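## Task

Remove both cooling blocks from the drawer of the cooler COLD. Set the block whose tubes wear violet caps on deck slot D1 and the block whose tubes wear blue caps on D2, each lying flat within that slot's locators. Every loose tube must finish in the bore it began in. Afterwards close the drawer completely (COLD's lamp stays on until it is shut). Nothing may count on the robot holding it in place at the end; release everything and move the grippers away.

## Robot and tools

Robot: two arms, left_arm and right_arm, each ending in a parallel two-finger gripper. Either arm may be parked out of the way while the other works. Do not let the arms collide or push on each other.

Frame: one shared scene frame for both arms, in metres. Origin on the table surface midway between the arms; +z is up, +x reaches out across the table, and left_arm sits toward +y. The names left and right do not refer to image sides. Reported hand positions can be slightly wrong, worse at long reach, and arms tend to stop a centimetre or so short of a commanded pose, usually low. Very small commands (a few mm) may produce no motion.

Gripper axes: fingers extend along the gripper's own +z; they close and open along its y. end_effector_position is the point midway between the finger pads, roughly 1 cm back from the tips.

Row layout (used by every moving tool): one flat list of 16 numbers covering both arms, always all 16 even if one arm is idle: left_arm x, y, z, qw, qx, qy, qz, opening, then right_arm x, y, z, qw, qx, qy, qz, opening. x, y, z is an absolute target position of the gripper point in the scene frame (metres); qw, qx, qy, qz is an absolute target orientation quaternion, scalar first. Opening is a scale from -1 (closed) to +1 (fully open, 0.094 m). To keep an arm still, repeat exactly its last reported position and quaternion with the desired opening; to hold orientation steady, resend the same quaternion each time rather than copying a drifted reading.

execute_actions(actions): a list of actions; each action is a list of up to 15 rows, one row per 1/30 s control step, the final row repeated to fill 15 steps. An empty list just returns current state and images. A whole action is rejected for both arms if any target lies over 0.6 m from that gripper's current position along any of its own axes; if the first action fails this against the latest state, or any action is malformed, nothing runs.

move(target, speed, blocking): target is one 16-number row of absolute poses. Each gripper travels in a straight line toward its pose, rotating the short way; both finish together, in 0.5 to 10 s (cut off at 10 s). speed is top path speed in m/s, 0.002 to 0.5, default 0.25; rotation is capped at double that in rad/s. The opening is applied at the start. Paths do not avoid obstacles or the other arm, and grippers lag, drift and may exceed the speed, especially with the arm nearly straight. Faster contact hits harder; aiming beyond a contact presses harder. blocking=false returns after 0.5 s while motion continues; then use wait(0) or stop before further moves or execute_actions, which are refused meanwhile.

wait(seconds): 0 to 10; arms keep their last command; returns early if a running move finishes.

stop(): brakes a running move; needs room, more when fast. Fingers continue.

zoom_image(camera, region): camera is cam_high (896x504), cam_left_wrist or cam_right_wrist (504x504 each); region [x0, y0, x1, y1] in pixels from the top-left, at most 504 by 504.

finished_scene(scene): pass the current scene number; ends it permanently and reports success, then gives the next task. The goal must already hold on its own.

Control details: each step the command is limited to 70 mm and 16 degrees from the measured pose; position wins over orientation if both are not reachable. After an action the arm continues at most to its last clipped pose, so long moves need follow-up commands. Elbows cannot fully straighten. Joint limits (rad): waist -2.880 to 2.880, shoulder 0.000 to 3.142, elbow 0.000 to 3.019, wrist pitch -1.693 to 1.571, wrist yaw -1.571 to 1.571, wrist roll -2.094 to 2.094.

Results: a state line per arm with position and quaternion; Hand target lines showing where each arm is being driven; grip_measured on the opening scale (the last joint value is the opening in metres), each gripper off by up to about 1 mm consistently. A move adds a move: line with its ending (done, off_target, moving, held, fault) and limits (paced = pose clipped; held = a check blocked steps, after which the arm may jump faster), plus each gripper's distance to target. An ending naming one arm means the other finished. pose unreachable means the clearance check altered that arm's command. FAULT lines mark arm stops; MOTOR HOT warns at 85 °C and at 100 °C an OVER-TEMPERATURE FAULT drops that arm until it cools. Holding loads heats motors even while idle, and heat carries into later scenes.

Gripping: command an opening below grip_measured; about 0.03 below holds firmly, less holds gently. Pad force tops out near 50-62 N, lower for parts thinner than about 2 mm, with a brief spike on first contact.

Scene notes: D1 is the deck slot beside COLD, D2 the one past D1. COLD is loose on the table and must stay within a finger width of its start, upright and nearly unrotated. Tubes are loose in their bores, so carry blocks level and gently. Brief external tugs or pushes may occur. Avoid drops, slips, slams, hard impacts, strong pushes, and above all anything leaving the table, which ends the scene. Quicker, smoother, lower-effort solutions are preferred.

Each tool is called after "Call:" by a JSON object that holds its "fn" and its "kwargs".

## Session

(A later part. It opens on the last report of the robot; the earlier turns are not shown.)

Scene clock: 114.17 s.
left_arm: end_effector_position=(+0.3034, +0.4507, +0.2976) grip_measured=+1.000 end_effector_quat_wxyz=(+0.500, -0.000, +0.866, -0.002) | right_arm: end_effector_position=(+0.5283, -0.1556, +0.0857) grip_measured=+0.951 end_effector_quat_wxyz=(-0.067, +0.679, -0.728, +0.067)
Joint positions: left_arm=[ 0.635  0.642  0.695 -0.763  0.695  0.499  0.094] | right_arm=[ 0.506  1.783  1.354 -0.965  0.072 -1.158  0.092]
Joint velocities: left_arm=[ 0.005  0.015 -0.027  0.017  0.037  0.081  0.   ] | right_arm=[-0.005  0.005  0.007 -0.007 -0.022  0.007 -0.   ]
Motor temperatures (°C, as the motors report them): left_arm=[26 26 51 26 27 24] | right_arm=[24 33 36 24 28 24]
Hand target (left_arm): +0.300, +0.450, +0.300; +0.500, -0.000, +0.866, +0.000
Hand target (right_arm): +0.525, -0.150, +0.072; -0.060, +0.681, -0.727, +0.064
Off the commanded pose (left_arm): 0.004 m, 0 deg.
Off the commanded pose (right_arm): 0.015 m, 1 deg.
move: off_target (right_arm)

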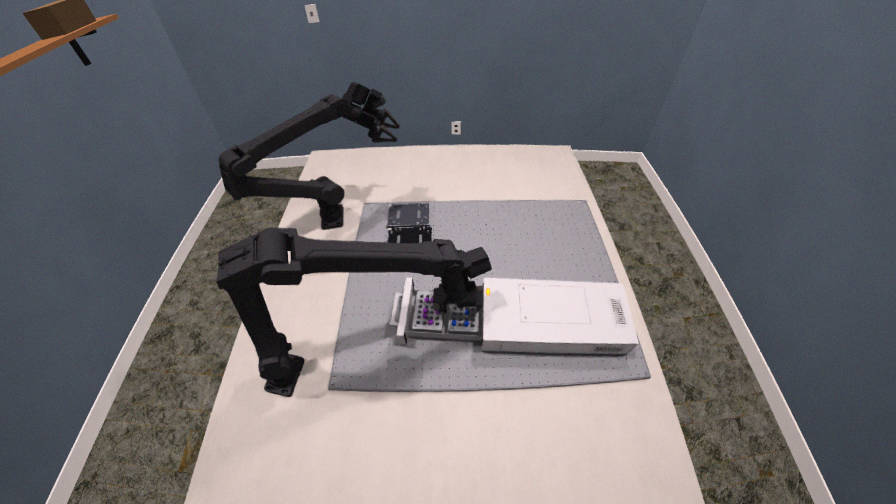

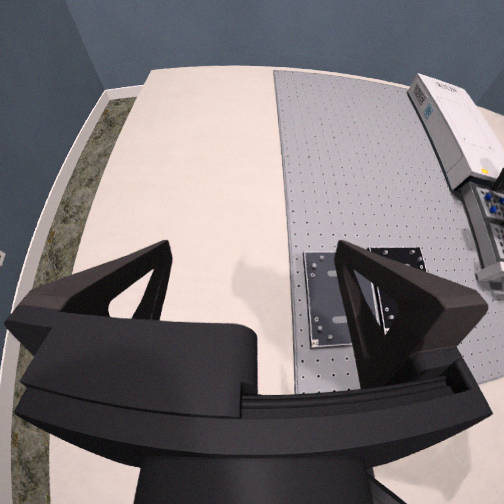

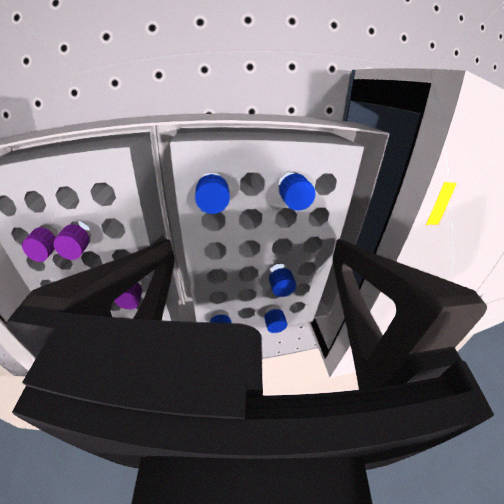

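Call:
{"fn": "move", "kwargs": {"target": [0.3,0.45,0.3,0.5,0,0.866,0,1,0.5,-0.15,0.16,0,-0.684,0.73,0,1], "speed": 0.1}}

Call:
{"fn": "move", "kwargs": {"target": [0.3,0.45,0.3,0.5,0,0.866,0,1,0.432,-0.146,0.10,0,-0.684,0.73,0,1], "speed": 0.07}}

Scene clock: 121.50 s.
left_arm: end_effector_position=(+0.3034, +0.4507, +0.2976) grip_measured=+1.000 end_effector_quat_wxyz=(+0.500, -0.000, +0.866, -0.002) | right_arm: end_effector_position=(+0.4877, -0.1582, +0.1340) grip_measured=+1.000 end_effector_quat_wxyz=(+0.024, +0.685, -0.728, -0.008)
Joint positions: left_arm=[ 0.635  0.642  0.695 -0.763  0.695  0.499  0.094] | right_arm=[ 0.506  1.777  1.49  -1.335  0.005 -1.158  0.094]
Joint velocities: left_arm=[ 0.005  0.005 -0.007 -0.012  0.066  0.022  0.   ] | right_arm=[-0.015 -0.005 -0.017  0.007 -0.051 -0.022  0.   ]
Motor temperatures (°C, as the motors report them): left_arm=[26 26 51 26 27 24] | right_arm=[24 33 37 24 28 24]
Hand target (left_arm): +0.300, +0.450, +0.300; +0.500, -0.000, +0.866, +0.000
Hand target (right_arm): +0.497, -0.151, +0.160; +0.001, +0.683, -0.730, +0.001
Off the commanded pose (left_arm): 0.004 m, 0 deg.
Off the commanded pose (right_arm): 0.030 m, 3 deg.
move: off_target (right_arm)

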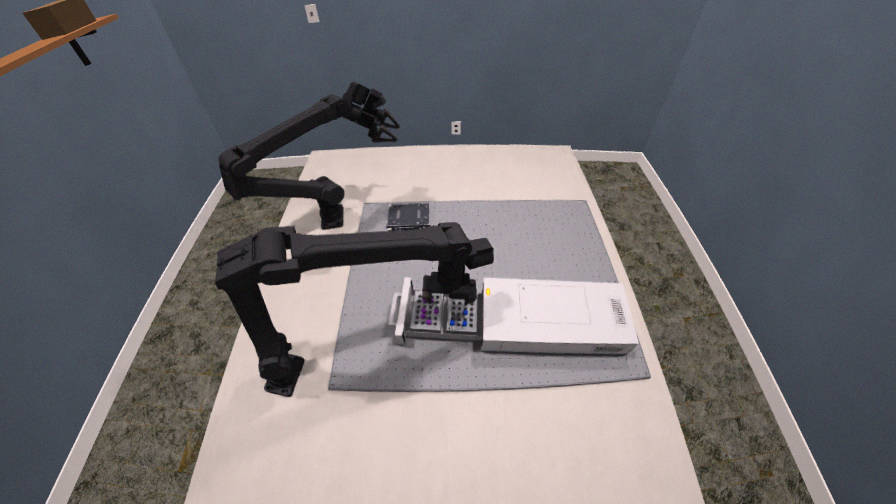

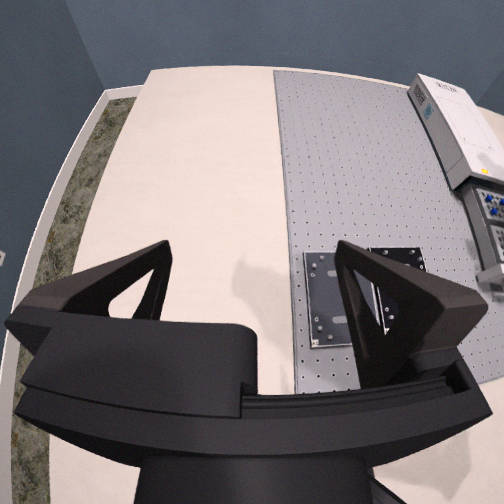

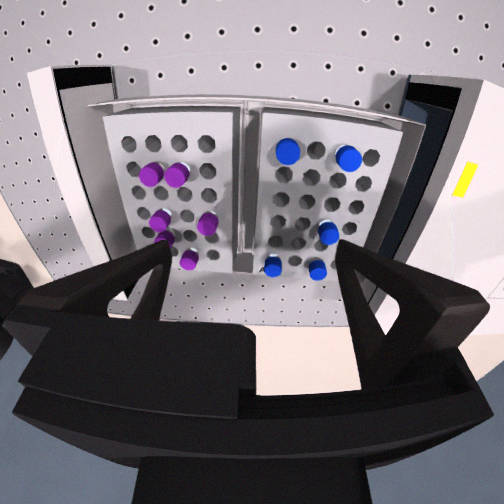

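Scene clock: 122.77 s.
left_arm: end_effector_position=(+0.3034, +0.4507, +0.2976) grip_measured=+1.000 end_effector_quat_wxyz=(+0.500, -0.000, +0.866, -0.002) | right_arm: end_effector_position=(+0.4314, -0.1519, +0.0885) grip_measured=+1.000 end_effector_quat_wxyz=(+0.018, +0.684, -0.729, -0.007)
Joint positions: left_arm=[ 0.635  0.642  0.695 -0.763  0.695  0.499  0.094] | right_arm=[ 0.558  1.69   1.245 -1.166 -0.    -1.104  0.094]
Joint velocities: left_arm=[ 0.005  0.005  0.012 -0.012  0.007 -0.051  0.   ] | right_arm=[ 0.005 -0.005 -0.002 -0.002  0.051  0.051  0.   ]
Motor temperatures (°C, as the motors report them): left_arm=[26 26 51 26 27 24] | right_arm=[24 33 37 24 28 24]
Hand target (left_arm): +0.300, +0.450, +0.300; +0.500, -0.000, +0.866, +0.000
Hand target (right_arm): +0.433, -0.145, +0.099; -0.000, +0.684, -0.730, -0.001
Off the commanded pose (left_arm): 0.004 m, 0 deg.
Off the commanded pose (right_arm): 0.013 m, 2 deg.
move: off_target (right_arm)

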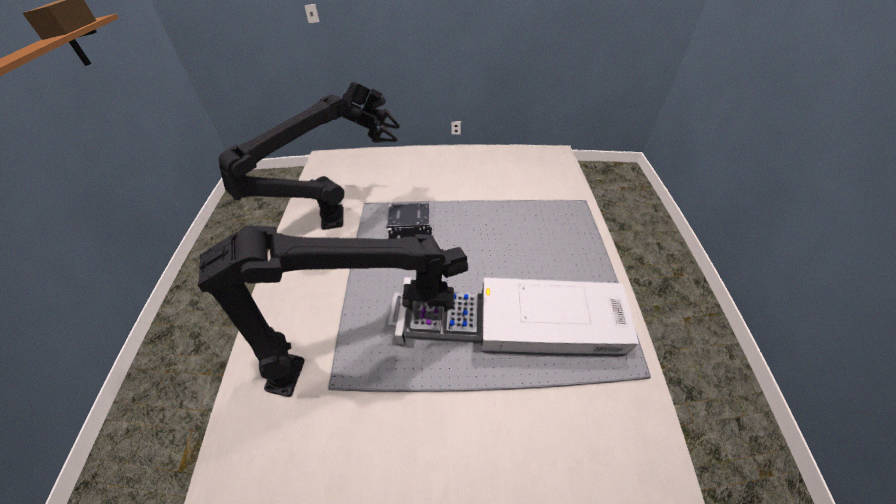

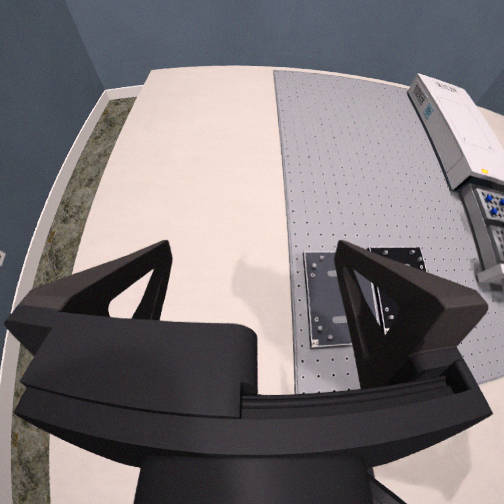

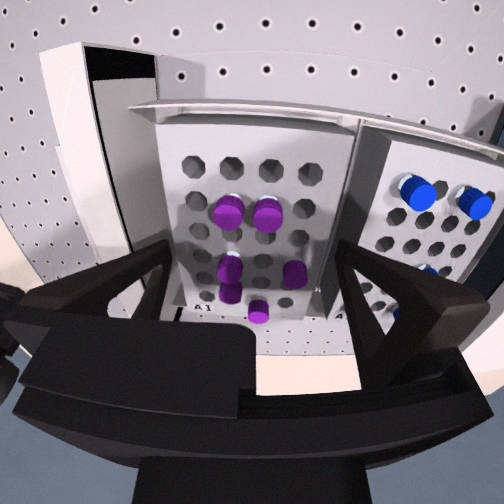

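Call:
{"fn": "move", "kwargs": {"target": [0.3,0.45,0.3,0.5,0,0.866,0,1,0.425,-0.143,0.045,0,-0.684,0.73,0,0.97], "speed": 0.03}}

Scene clock: 127.87 s.
left_arm: end_effector_position=(+0.3034, +0.4507, +0.2976) grip_measured=+1.000 end_effector_quat_wxyz=(+0.500, -0.000, +0.866, -0.002) | right_arm: end_effector_position=(+0.4317, -0.1499, +0.0587) grip_measured=+0.971 end_effector_quat_wxyz=(-0.009, +0.680, -0.733, +0.003)
Joint positions: left_arm=[ 0.635  0.642  0.695 -0.763  0.695  0.499  0.094] | right_arm=[ 0.562  1.696  1.165 -1.022 -0.    -1.09   0.093]
Joint velocities: left_arm=[ 0.005 -0.005  0.017 -0.002 -0.022 -0.066  0.   ] | right_arm=[-0.005  0.005 -0.012 -0.002  0.022 -0.037 -0.   ]
Motor temperatures (°C, as the motors report them): left_arm=[26 26 51 26 27 24] | right_arm=[24 33 36 24 28 24]
Hand target (left_arm): +0.300, +0.450, +0.300; +0.500, -0.000, +0.866, +0.000
Hand target (right_arm): +0.426, -0.143, +0.045; -0.000, +0.684, -0.730, -0.000
Off the commanded pose (left_arm): 0.004 m, 0 deg.
Off the commanded pose (right_arm): 0.017 m, 1 deg.
move: off_target (right_arm)

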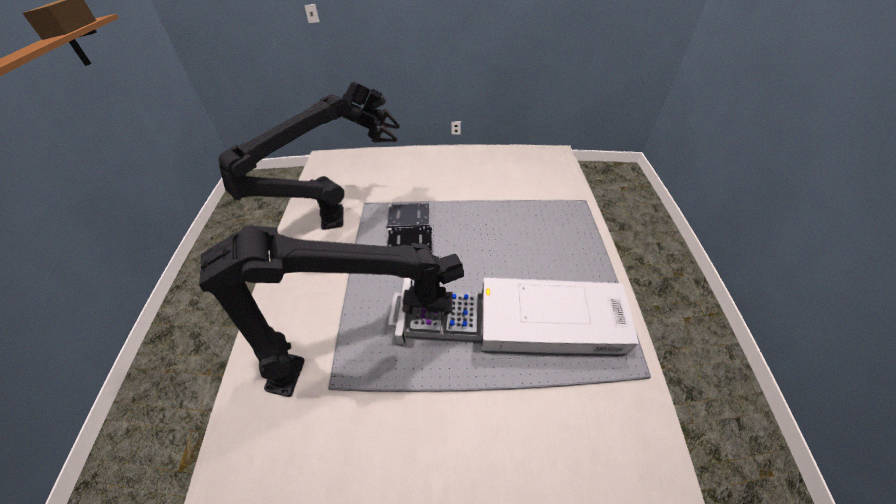

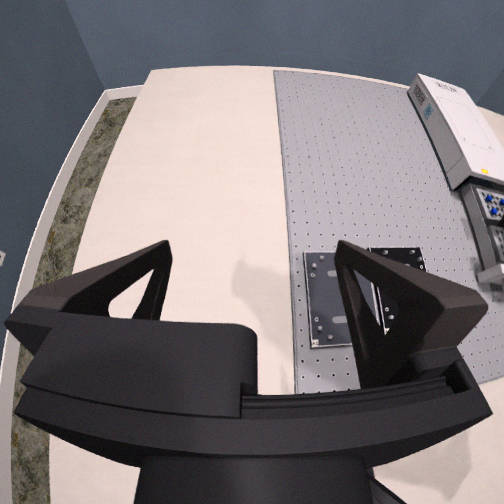

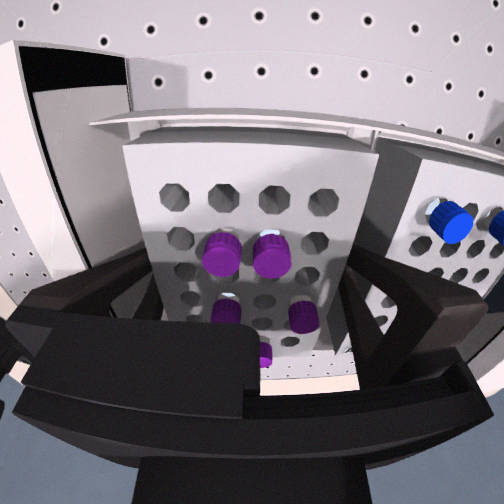

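Call:
{"fn": "move", "kwargs": {"target": [0.3,0.45,0.3,0.5,0,0.866,0,1,0.427,-0.146,0.035,0,-0.684,0.73,0,0.88], "speed": 0.02}}

Call:
{"fn": "move", "kwargs": {"target": [0.3,0.45,0.3,0.5,0,0.866,0,1,0.43,-0.149,0.05,0,-0.684,0.73,0,0.74], "speed": 0.02}}

Call:
{"fn": "move", "kwargs": {"target": [0.3,0.45,0.3,0.5,0,0.866,0,1,0.425,-0.152,0.19,0,-0.684,0.73,0,0.74], "speed": 0.05}}

Scene clock: 134.97 s.
left_arm: end_effector_position=(+0.3034, +0.4507, +0.2976) grip_measured=+1.000 end_effector_quat_wxyz=(+0.500, -0.000, +0.866, -0.002) | right_arm: end_effector_position=(+0.4306, -0.1500, +0.0571) grip_measured=+0.882 end_effector_quat_wxyz=(-0.009, +0.679, -0.734, +0.002)
Joint positions: left_arm=[ 0.635  0.642  0.695 -0.763  0.695  0.499  0.094] | right_arm=[ 0.562  1.696  1.16  -1.017 -0.002 -1.087  0.088]
Joint velocities: left_arm=[-0.005  0.005 -0.007 -0.002 -0.037  0.022  0.   ] | right_arm=[-0.015  0.005 -0.002 -0.002 -0.007 -0.037  0.   ]
Motor temperatures (°C, as the motors report them): left_arm=[26 26 51 26 27 24] | right_arm=[24 33 36 24 28 24]
Hand target (left_arm): +0.300, +0.450, +0.300; +0.500, -0.000, +0.866, +0.000
Hand target (right_arm): +0.427, -0.146, +0.036; +0.000, +0.684, -0.730, +0.000
Off the commanded pose (left_arm): 0.004 m, 0 deg.
Off the commanded pose (right_arm): 0.023 m, 1 deg.
move: off_target (right_arm)

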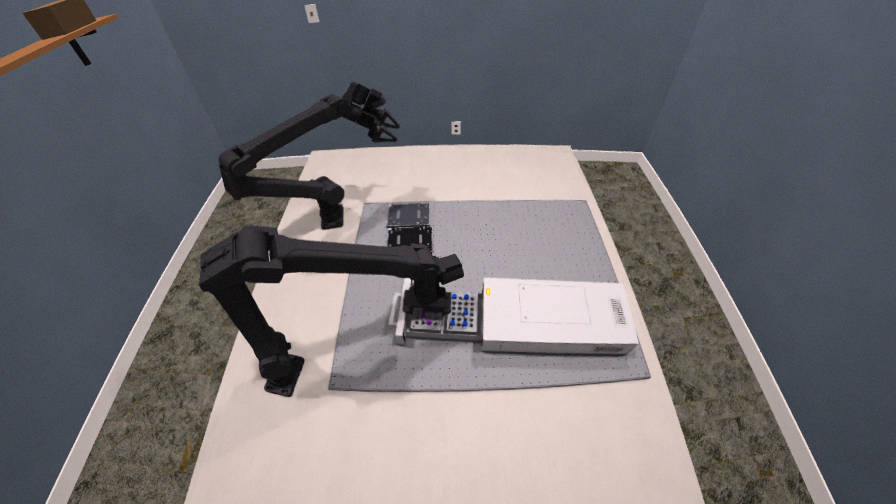

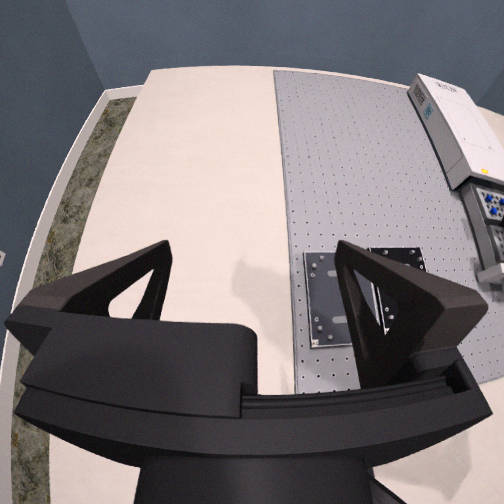

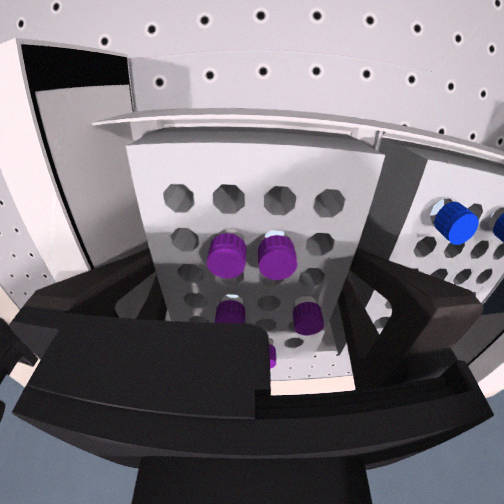

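Scene clock: 135.73 s.
left_arm: end_effector_position=(+0.3034, +0.4507, +0.2976) grip_measured=+1.000 end_effector_quat_wxyz=(+0.500, -0.000, +0.866, -0.002) | right_arm: end_effector_position=(+0.4302, -0.1499, +0.0574) grip_measured=+0.816 end_effector_quat_wxyz=(-0.009, +0.679, -0.734, +0.001)
Joint positions: left_arm=[ 0.635  0.642  0.695 -0.763  0.695  0.499  0.094] | right_arm=[ 0.562  1.695  1.16  -1.018 -0.004 -1.087  0.085]
Joint velocities: left_arm=[ 0.005 -0.005  0.017 -0.017  0.022  0.081  0.   ] | right_arm=[-0.005  0.005 -0.017 -0.002 -0.037  0.007 -0.   ]
Motor temperatures (°C, as the motors report them): left_arm=[26 26 51 26 27 24] | right_arm=[24 33 36 24 28 24]
Hand target (left_arm): +0.300, +0.450, +0.300; +0.500, -0.000, +0.866, +0.000
Hand target (right_arm): +0.430, -0.149, +0.050; +0.000, +0.684, -0.730, -0.000
Off the commanded pose (left_arm): 0.004 m, 0 deg.
Off the commanded pose (right_arm): 0.007 m, 1 deg.
move: done

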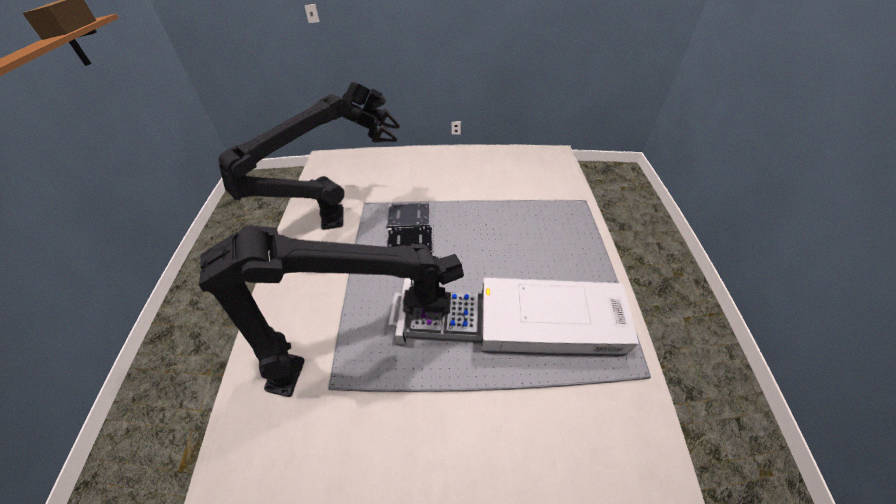

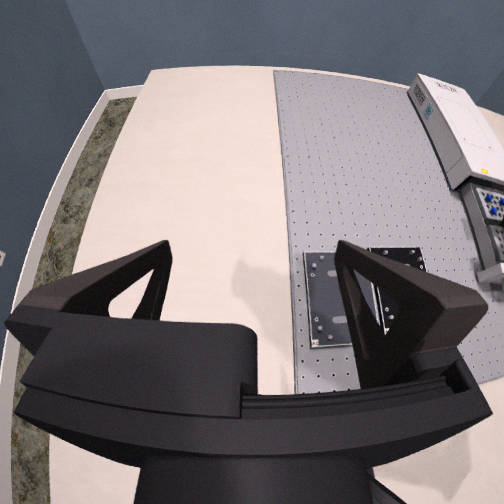

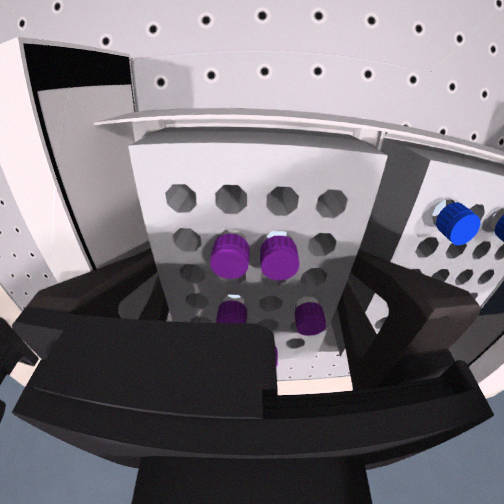

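Scene clock: 138.87 s.
left_arm: end_effector_position=(+0.3034, +0.4507, +0.2976) grip_measured=+1.000 end_effector_quat_wxyz=(+0.500, -0.000, +0.866, -0.002) | right_arm: end_effector_position=(+0.3985, -0.1657, +0.1309) grip_measured=+0.816 end_effector_quat_wxyz=(+0.061, +0.677, -0.733, -0.021)
Joint positions: left_arm=[ 0.635  0.642  0.695 -0.763  0.695  0.499  0.094] | right_arm=[ 0.559  1.616  1.266 -1.35   0.001 -1.088  0.085]
Joint velocities: left_arm=[-0.005 -0.005 -0.017 -0.007 -0.051  0.022  0.   ] | right_arm=[ 0.005 -0.005  0.022 -0.007 -0.051 -0.022 -0.   ]
Motor temperatures (°C, as the motors report them): left_arm=[26 26 51 26 27 24] | right_arm=[24 33 37 24 28 24]
Hand target (left_arm): +0.300, +0.450, +0.300; +0.500, -0.000, +0.866, +0.000
Hand target (right_arm): +0.418, -0.155, +0.190; -0.000, +0.684, -0.730, +0.000
Off the commanded pose (left_arm): 0.004 m, 0 deg.
Off the commanded pose (right_arm): 0.066 m, 7 deg.
move: off_target (right_arm); limits=paced

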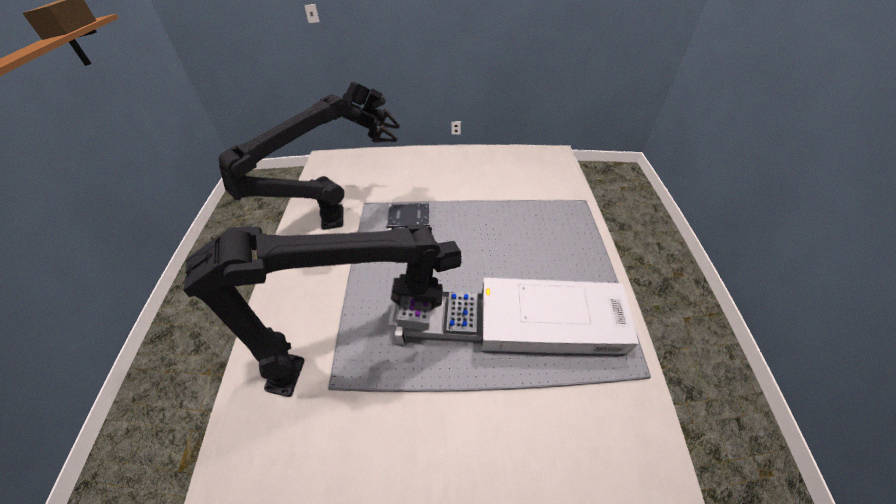

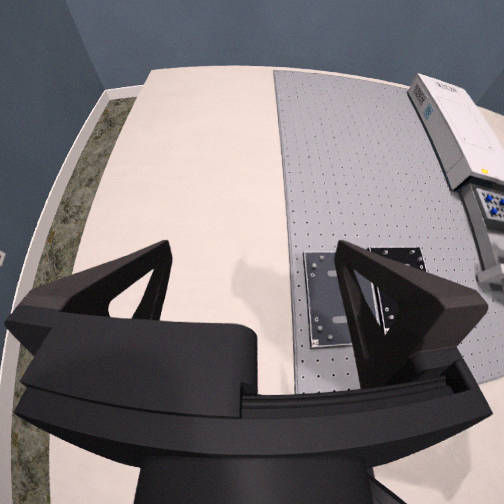

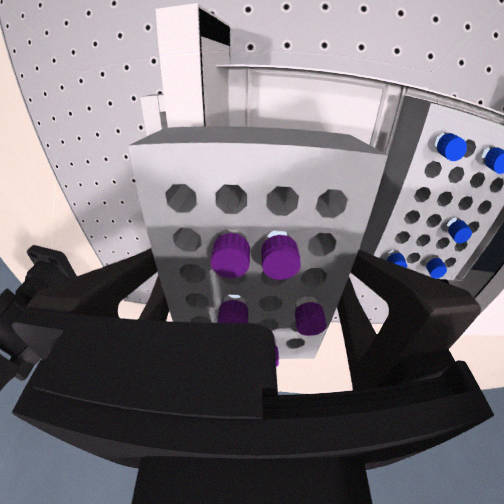

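Call:
{"fn": "move", "kwargs": {"target": [0.3,0.45,0.3,0.5,0,0.866,0,1,0.33,-0.2,0.24,0.03,-0.684,0.73,-0.02,0.74], "speed": 0.05}}

Call:
{"fn": "move", "kwargs": {"target": [0.3,0.45,0.3,0.5,0,0.866,0,1,0.355,0.17,0.2,0.02,0,1,0.03,0.74], "speed": 0.08}}

Scene clock: 146.23 s.
left_arm: end_effector_position=(+0.3034, +0.4507, +0.2976) grip_measured=+1.000 end_effector_quat_wxyz=(+0.500, -0.000, +0.866, -0.002) | right_arm: end_effector_position=(+0.3259, -0.1984, +0.2103) grip_measured=+0.816 end_effector_quat_wxyz=(+0.000, +0.682, -0.731, +0.006)
Joint positions: left_arm=[ 0.635  0.642  0.695 -0.763  0.695  0.499  0.094] | right_arm=[ 0.559  1.273  1.125 -1.419  0.011 -1.097  0.085]
Joint velocities: left_arm=[-0.005 -0.015 -0.012  0.017  0.037  0.022  0.   ] | right_arm=[-0.005 -0.005 -0.017 -0.007  0.051  0.051  0.001]
Motor temperatures (°C, as the motors report them): left_arm=[26 26 51 26 27 24] | right_arm=[24 34 40 24 28 24]
Hand target (left_arm): +0.300, +0.450, +0.300; +0.500, -0.000, +0.866, +0.000
Hand target (right_arm): +0.326, -0.201, +0.239; -0.030, +0.683, -0.729, +0.019
Off the commanded pose (left_arm): 0.004 m, 0 deg.
Off the commanded pose (right_arm): 0.030 m, 4 deg.
move: off_target (right_arm)

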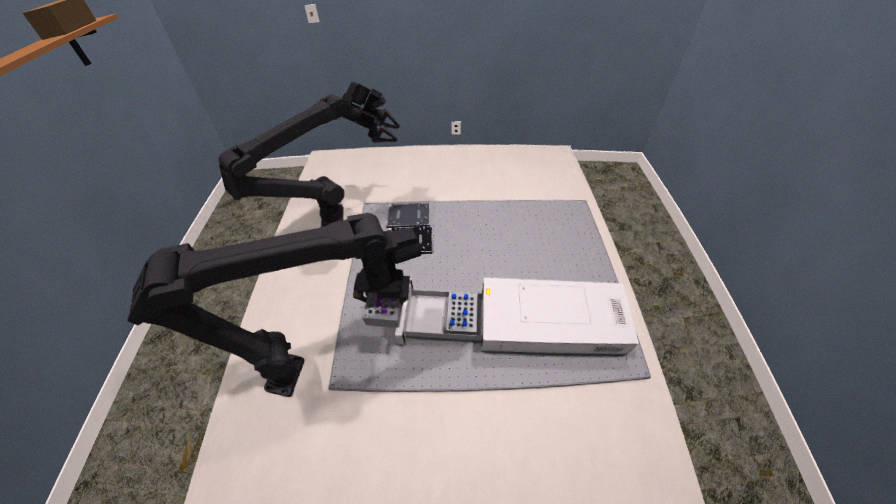

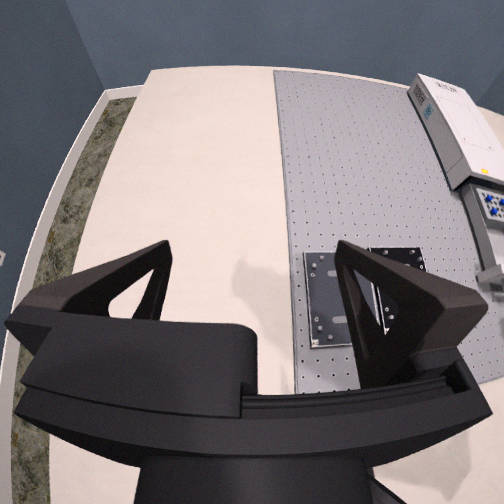

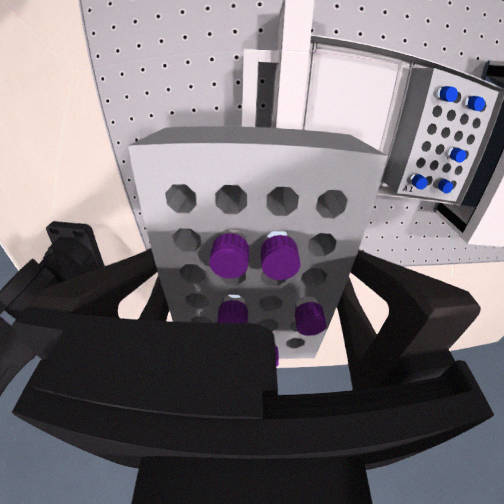

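Scene clock: 156.00 s.
left_arm: end_effector_position=(+0.3034, +0.4507, +0.2976) grip_measured=+1.000 end_effector_quat_wxyz=(+0.500, -0.000, +0.866, -0.002) | right_arm: end_effector_position=(+0.3491, +0.1448, +0.1427) grip_measured=+0.814 end_effector_quat_wxyz=(-0.020, -0.000, +1.000, -0.013)
Joint positions: left_arm=[ 0.635  0.642  0.695 -0.763  0.695  0.499  0.094] | right_arm=[ 1.093  1.962  1.787 -1.44  -0.016  0.937  0.085]
Joint velocities: left_arm=[ 0.005  0.005 -0.007 -0.002 -0.022 -0.007  0.   ] | right_arm=[-0.015 -0.015 -0.017 -0.012  0.051  0.007  0.   ]
Motor temperatures (°C, as the motors report them): left_arm=[26 26 51 26 27 24] | right_arm=[24 34 44 24 28 24]
Hand target (left_arm): +0.300, +0.450, +0.300; +0.500, -0.000, +0.866, +0.000
Hand target (right_arm): +0.355, +0.165, +0.203; +0.015, -0.000, +0.999, +0.034
Off the commanded pose (left_arm): 0.004 m, 0 deg.
Off the commanded pose (right_arm): 0.063 m, 7 deg.
move: off_target (right_arm)

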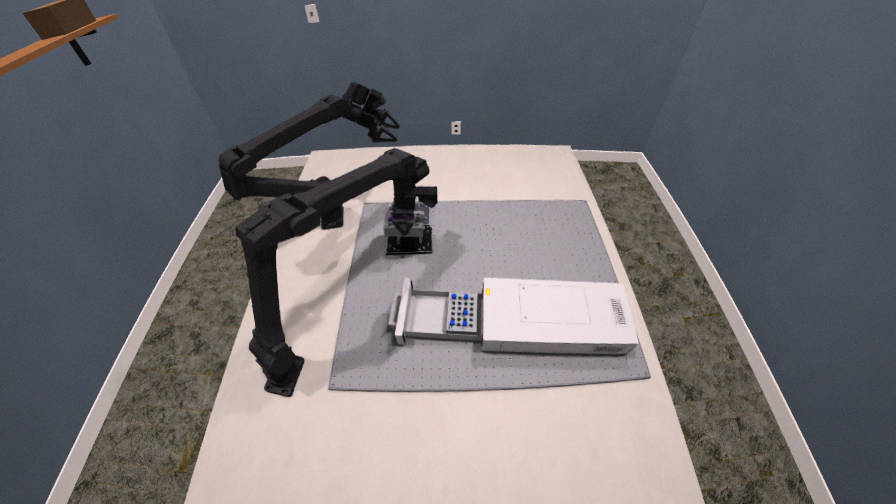

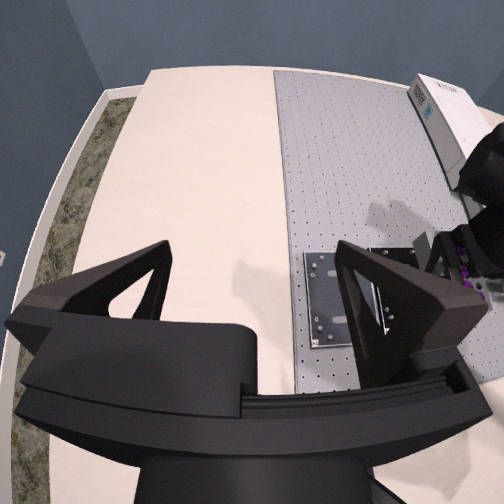

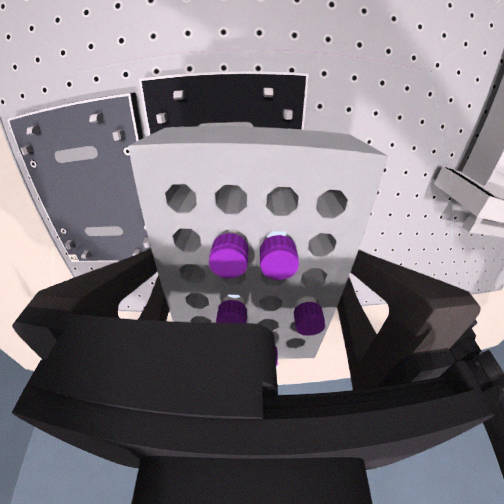

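Call:
{"fn": "move", "kwargs": {"target": [0.3,0.45,0.3,0.5,0,0.866,0,1,0.362,0.185,0.10,0.02,0,1,0.03,0.74], "speed": 0.04}}

Scene clock: 164.27 s.
left_arm: end_effector_position=(+0.3034, +0.4507, +0.2976) grip_measured=+1.000 end_effector_quat_wxyz=(+0.500, -0.000, +0.866, -0.002) | right_arm: end_effector_position=(+0.3623, +0.1673, +0.0745) grip_measured=+0.814 end_effector_quat_wxyz=(-0.002, +0.004, +1.000, +0.001)
Joint positions: left_arm=[ 0.635  0.642  0.695 -0.763  0.695  0.499  0.094] | right_arm=[ 1.1    2.048  1.741 -1.264 -0.005  0.953  0.085]
Joint velocities: left_arm=[ 0.005 -0.005 -0.002 -0.002 -0.007 -0.095  0.   ] | right_arm=[-0.005 -0.015 -0.002 -0.002  0.007 -0.051  0.   ]
Motor temperatures (°C, as the motors report them): left_arm=[26 26 51 26 27 24] | right_arm=[24 36 46 24 28 24]
Hand target (left_arm): +0.300, +0.450, +0.300; +0.500, -0.000, +0.866, +0.000
Hand target (right_arm): +0.362, +0.185, +0.101; +0.019, -0.000, +0.999, +0.031
Off the commanded pose (left_arm): 0.004 m, 0 deg.
Off the commanded pose (right_arm): 0.031 m, 4 deg.
move: off_target (right_arm)

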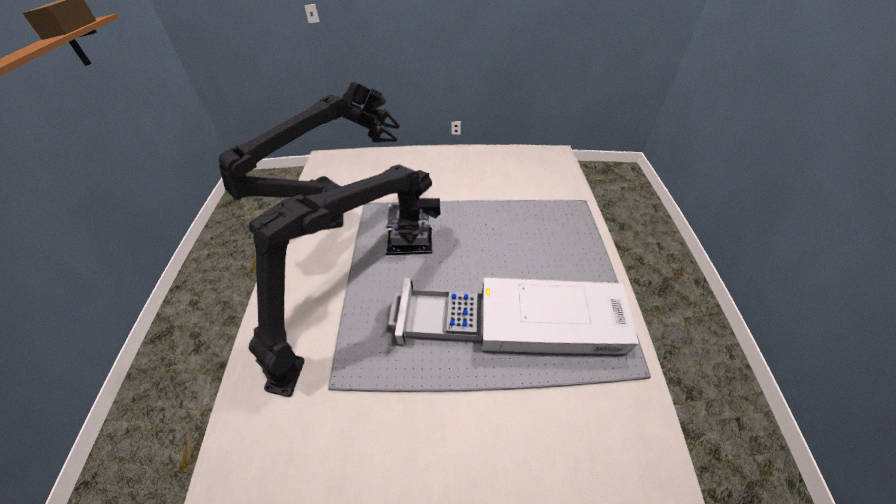

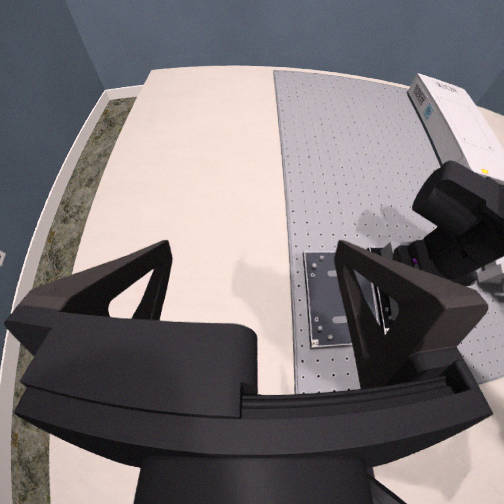

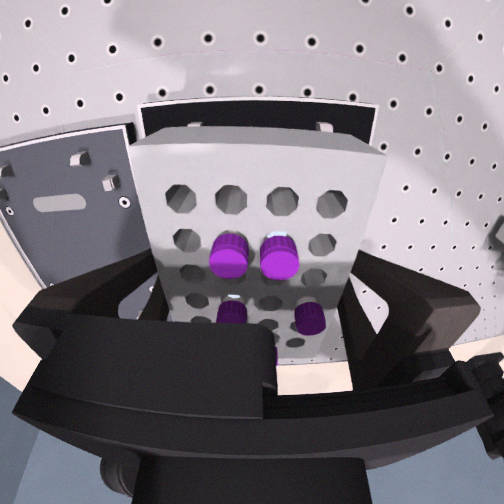

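Call:
{"fn": "move", "kwargs": {"target": [0.3,0.45,0.3,0.5,0,0.866,0,1,0.348,0.172,0.078,0.01,0.014,1,0.015,0.74], "speed": 0.02}}

Scene clock: 173.70 s.
left_arm: end_effector_position=(+0.3034, +0.4507, +0.2976) grip_measured=+1.000 end_effector_quat_wxyz=(+0.500, -0.000, +0.866, -0.002) | right_arm: end_effector_position=(+0.3603, +0.1648, +0.0709) grip_measured=+0.814 end_effector_quat_wxyz=(+0.004, +0.015, +1.000, +0.010)
Joint positions: left_arm=[ 0.635  0.642  0.695 -0.763  0.695  0.499  0.094] | right_arm=[ 1.101  2.029  1.7   -1.22  -0.004  0.976  0.085]
Joint velocities: left_arm=[-0.005 -0.005  0.022  0.007  0.095  0.051  0.   ] | right_arm=[-0.015 -0.005 -0.017 -0.017 -0.022  0.125  0.   ]
Motor temperatures (°C, as the motors report them): left_arm=[26 26 51 26 27 24] | right_arm=[24 37 44 24 28 24]
Hand target (left_arm): +0.300, +0.450, +0.300; +0.500, -0.000, +0.866, +0.000
Hand target (right_arm): +0.348, +0.172, +0.078; +0.009, +0.014, +1.000, +0.015
Off the commanded pose (left_arm): 0.004 m, 0 deg.
Off the commanded pose (right_arm): 0.016 m, 1 deg.
move: off_target (right_arm)

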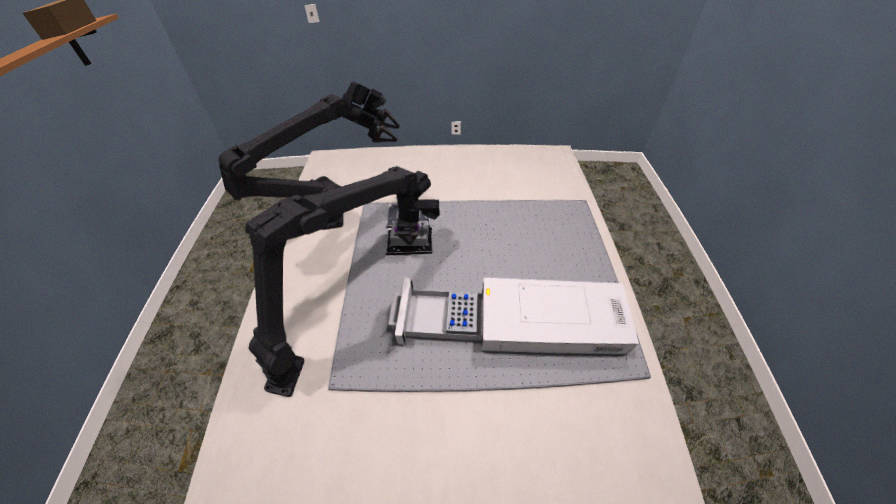

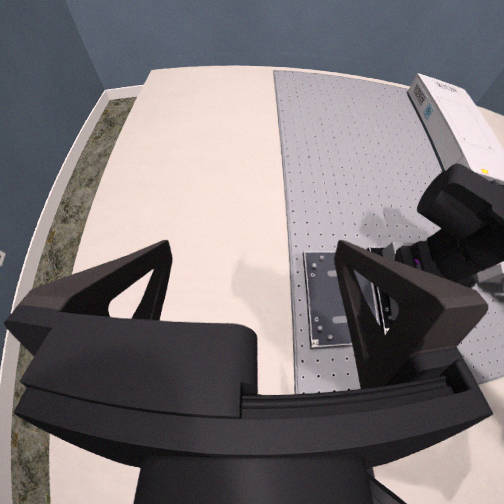

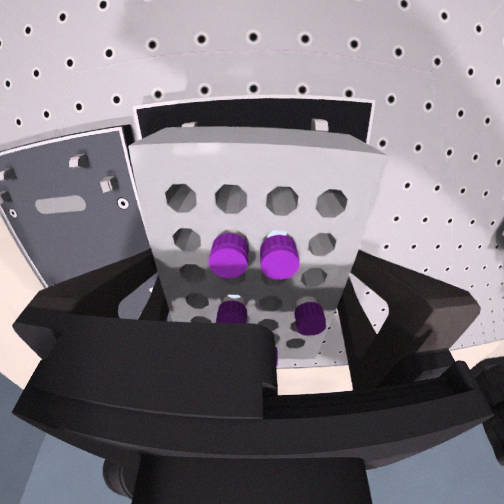

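Call:
{"fn": "move", "kwargs": {"target": [0.3,0.45,0.3,0.5,0,0.866,0,1,0.338,0.195,0.105,0.02,0,1,0.03,0.74], "speed": 0.02}}

Scene clock: 180.57 s.
left_arm: end_effector_position=(+0.3034, +0.4507, +0.2976) grip_measured=+1.000 end_effector_quat_wxyz=(+0.500, -0.000, +0.866, -0.002) | right_arm: end_effector_position=(+0.3534, +0.1686, +0.0714) grip_measured=+0.814 end_effector_quat_wxyz=(+0.005, +0.021, +1.000, +0.008)
Joint positions: left_arm=[ 0.635  0.642  0.695 -0.763  0.695  0.499  0.094] | right_arm=[ 1.114  2.028  1.7   -1.224 -0.     1.001  0.085]
Joint velocities: left_arm=[-0.015 -0.005  0.012 -0.007 -0.007  0.066  0.   ] | right_arm=[-0.015 -0.005  0.007  0.002 -0.051 -0.066  0.   ]
Motor temperatures (°C, as the motors report them): left_arm=[26 26 51 26 27 24] | right_arm=[24 37 42 24 27 24]
Hand target (left_arm): +0.300, +0.450, +0.300; +0.500, -0.000, +0.866, +0.000
Hand target (right_arm): +0.337, +0.193, +0.105; +0.019, +0.000, +0.999, +0.031
Off the commanded pose (left_arm): 0.004 m, 0 deg.
Off the commanded pose (right_arm): 0.045 m, 4 deg.
move: off_target (right_arm)

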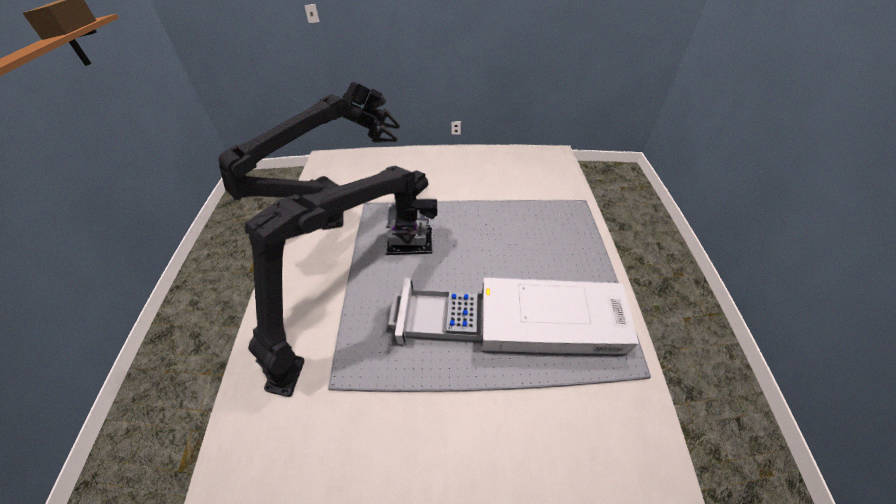

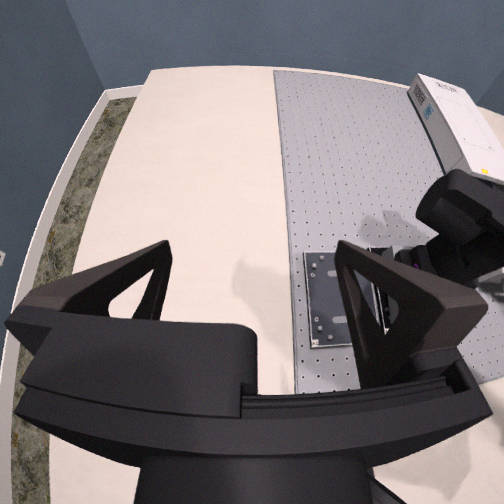

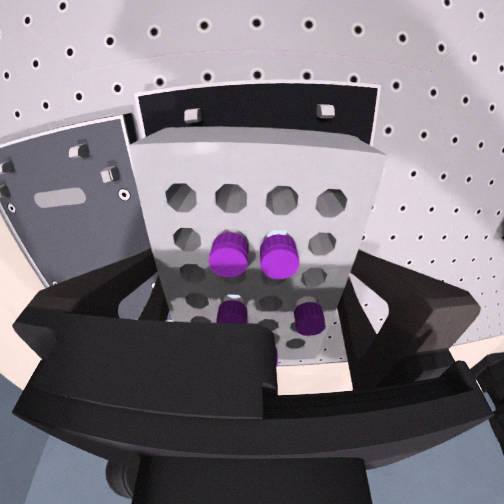

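Call:
{"fn": "move", "kwargs": {"target": [0.3,0.45,0.3,0.5,0,0.866,0,1,0.368,0.18,0.085,0,-0.012,1,0.015,0.74], "speed": 0.015}}

Scene clock: 185.80 s.
left_arm: end_effector_position=(+0.3034, +0.4507, +0.2976) grip_measured=+1.000 end_effector_quat_wxyz=(+0.500, -0.000, +0.866, -0.002) | right_arm: end_effector_position=(+0.3543, +0.1660, +0.0715) grip_measured=+0.814 end_effector_quat_wxyz=(-0.009, +0.002, +1.000, +0.001)
Joint positions: left_arm=[ 0.635  0.642  0.695 -0.763  0.695  0.499  0.094] | right_arm=[ 1.107  2.041  1.721 -1.26  -0.015  0.955  0.085]
Joint velocities: left_arm=[-0.005 -0.024 -0.017 -0.007  0.037 -0.007  0.   ] | right_arm=[-0.015 -0.015 -0.002  0.002  0.11  -0.022  0.   ]
Motor temperatures (°C, as the motors report them): left_arm=[26 26 51 26 27 24] | right_arm=[24 37 42 24 27 24]
Hand target (left_arm): +0.300, +0.450, +0.300; +0.500, -0.000, +0.866, +0.000
Hand target (right_arm): +0.367, +0.179, +0.086; +0.001, -0.012, +1.000, +0.015
Off the commanded pose (left_arm): 0.004 m, 0 deg.
Off the commanded pose (right_arm): 0.024 m, 2 deg.
move: off_target (right_arm)

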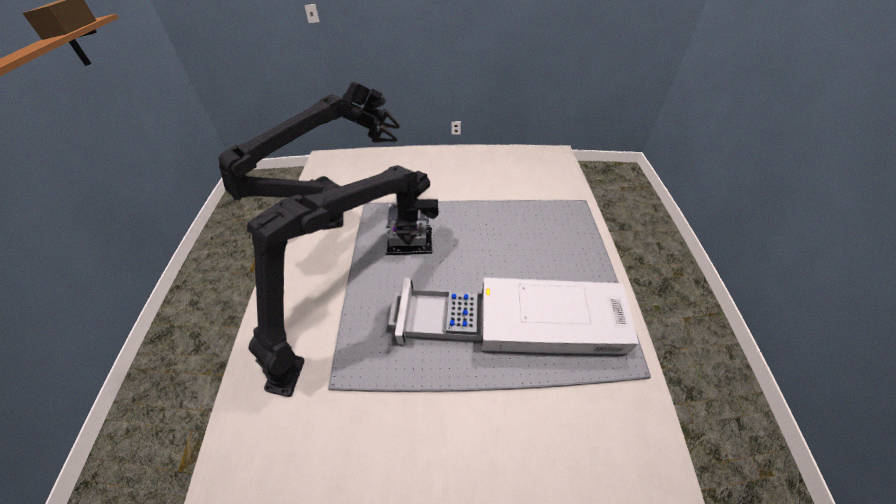

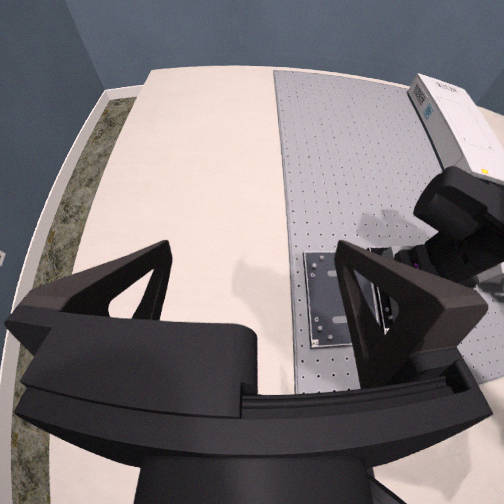

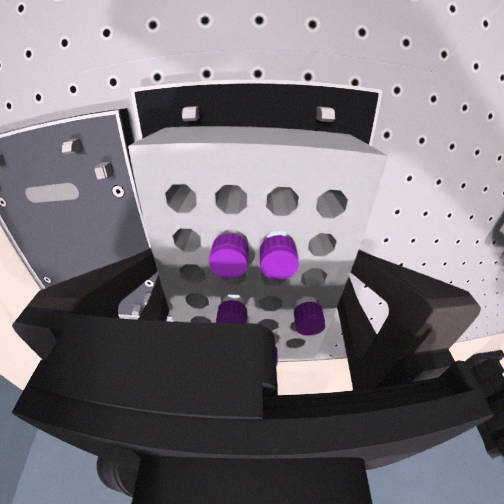

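Call:
{"fn": "move", "kwargs": {"target": [0.3,0.45,0.3,0.5,0,0.866,0,1,0.385,0.18,0.085,0,0.004,1,0.015,0.74], "speed": 0.015}}

Scene clock: 191.03 s.
left_arm: end_effector_position=(+0.3034, +0.4507, +0.2976) grip_measured=+1.000 end_effector_quat_wxyz=(+0.500, -0.000, +0.866, -0.002) | right_arm: end_effector_position=(+0.3564, +0.1657, +0.0700) grip_measured=+0.814 end_effector_quat_wxyz=(-0.022, +0.003, +1.000, -0.006)
Joint positions: left_arm=[ 0.635  0.642  0.695 -0.763  0.695  0.499  0.094] | right_arm=[ 1.099  2.062  1.751 -1.295 -0.03   0.95   0.085]
Joint velocities: left_arm=[-0.005 -0.005 -0.027 -0.007 -0.037 -0.022  0.   ] | right_arm=[-0.005 -0.005 -0.007  0.002  0.007  0.037 -0.   ]
Motor temperatures (°C, as the motors report them): left_arm=[26 26 51 26 27 24] | right_arm=[24 37 43 24 27 24]
Hand target (left_arm): +0.300, +0.450, +0.300; +0.500, -0.000, +0.866, +0.000
Hand target (right_arm): +0.384, +0.177, +0.086; +0.001, +0.004, +1.000, +0.015
Off the commanded pose (left_arm): 0.004 m, 0 deg.
Off the commanded pose (right_arm): 0.035 m, 3 deg.
move: off_target (right_arm)

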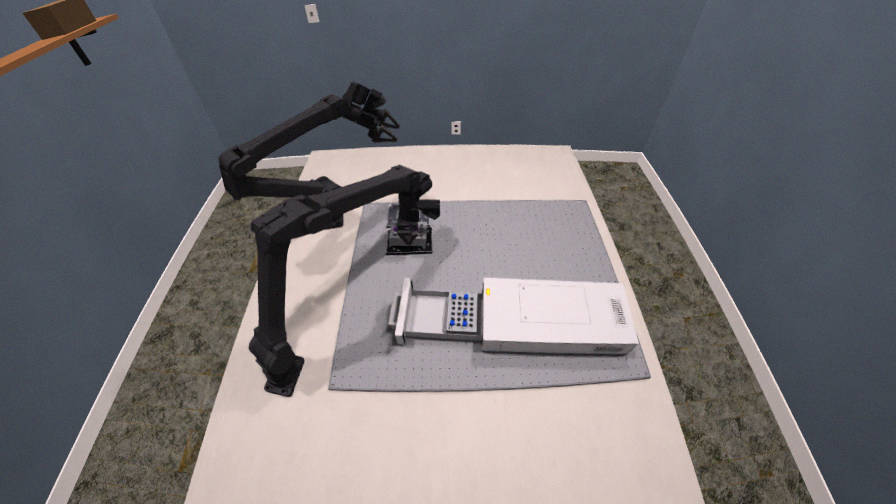

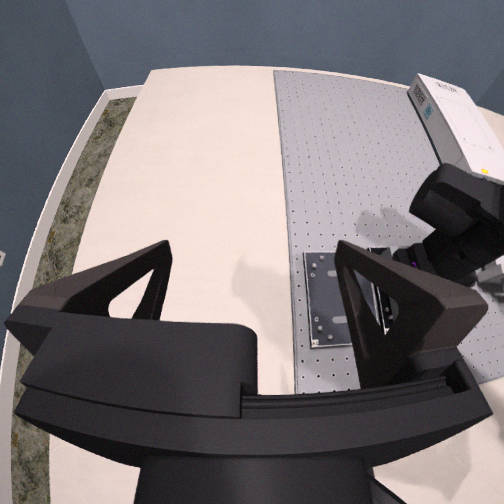

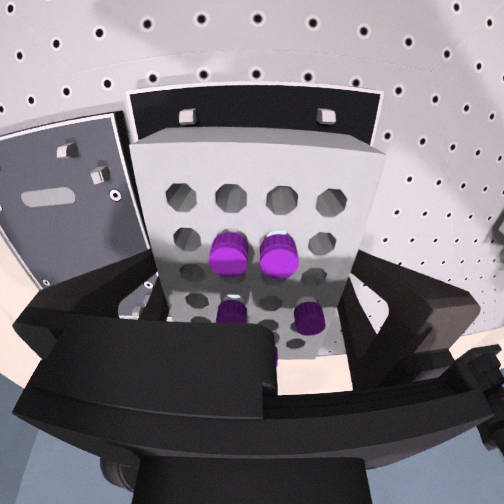

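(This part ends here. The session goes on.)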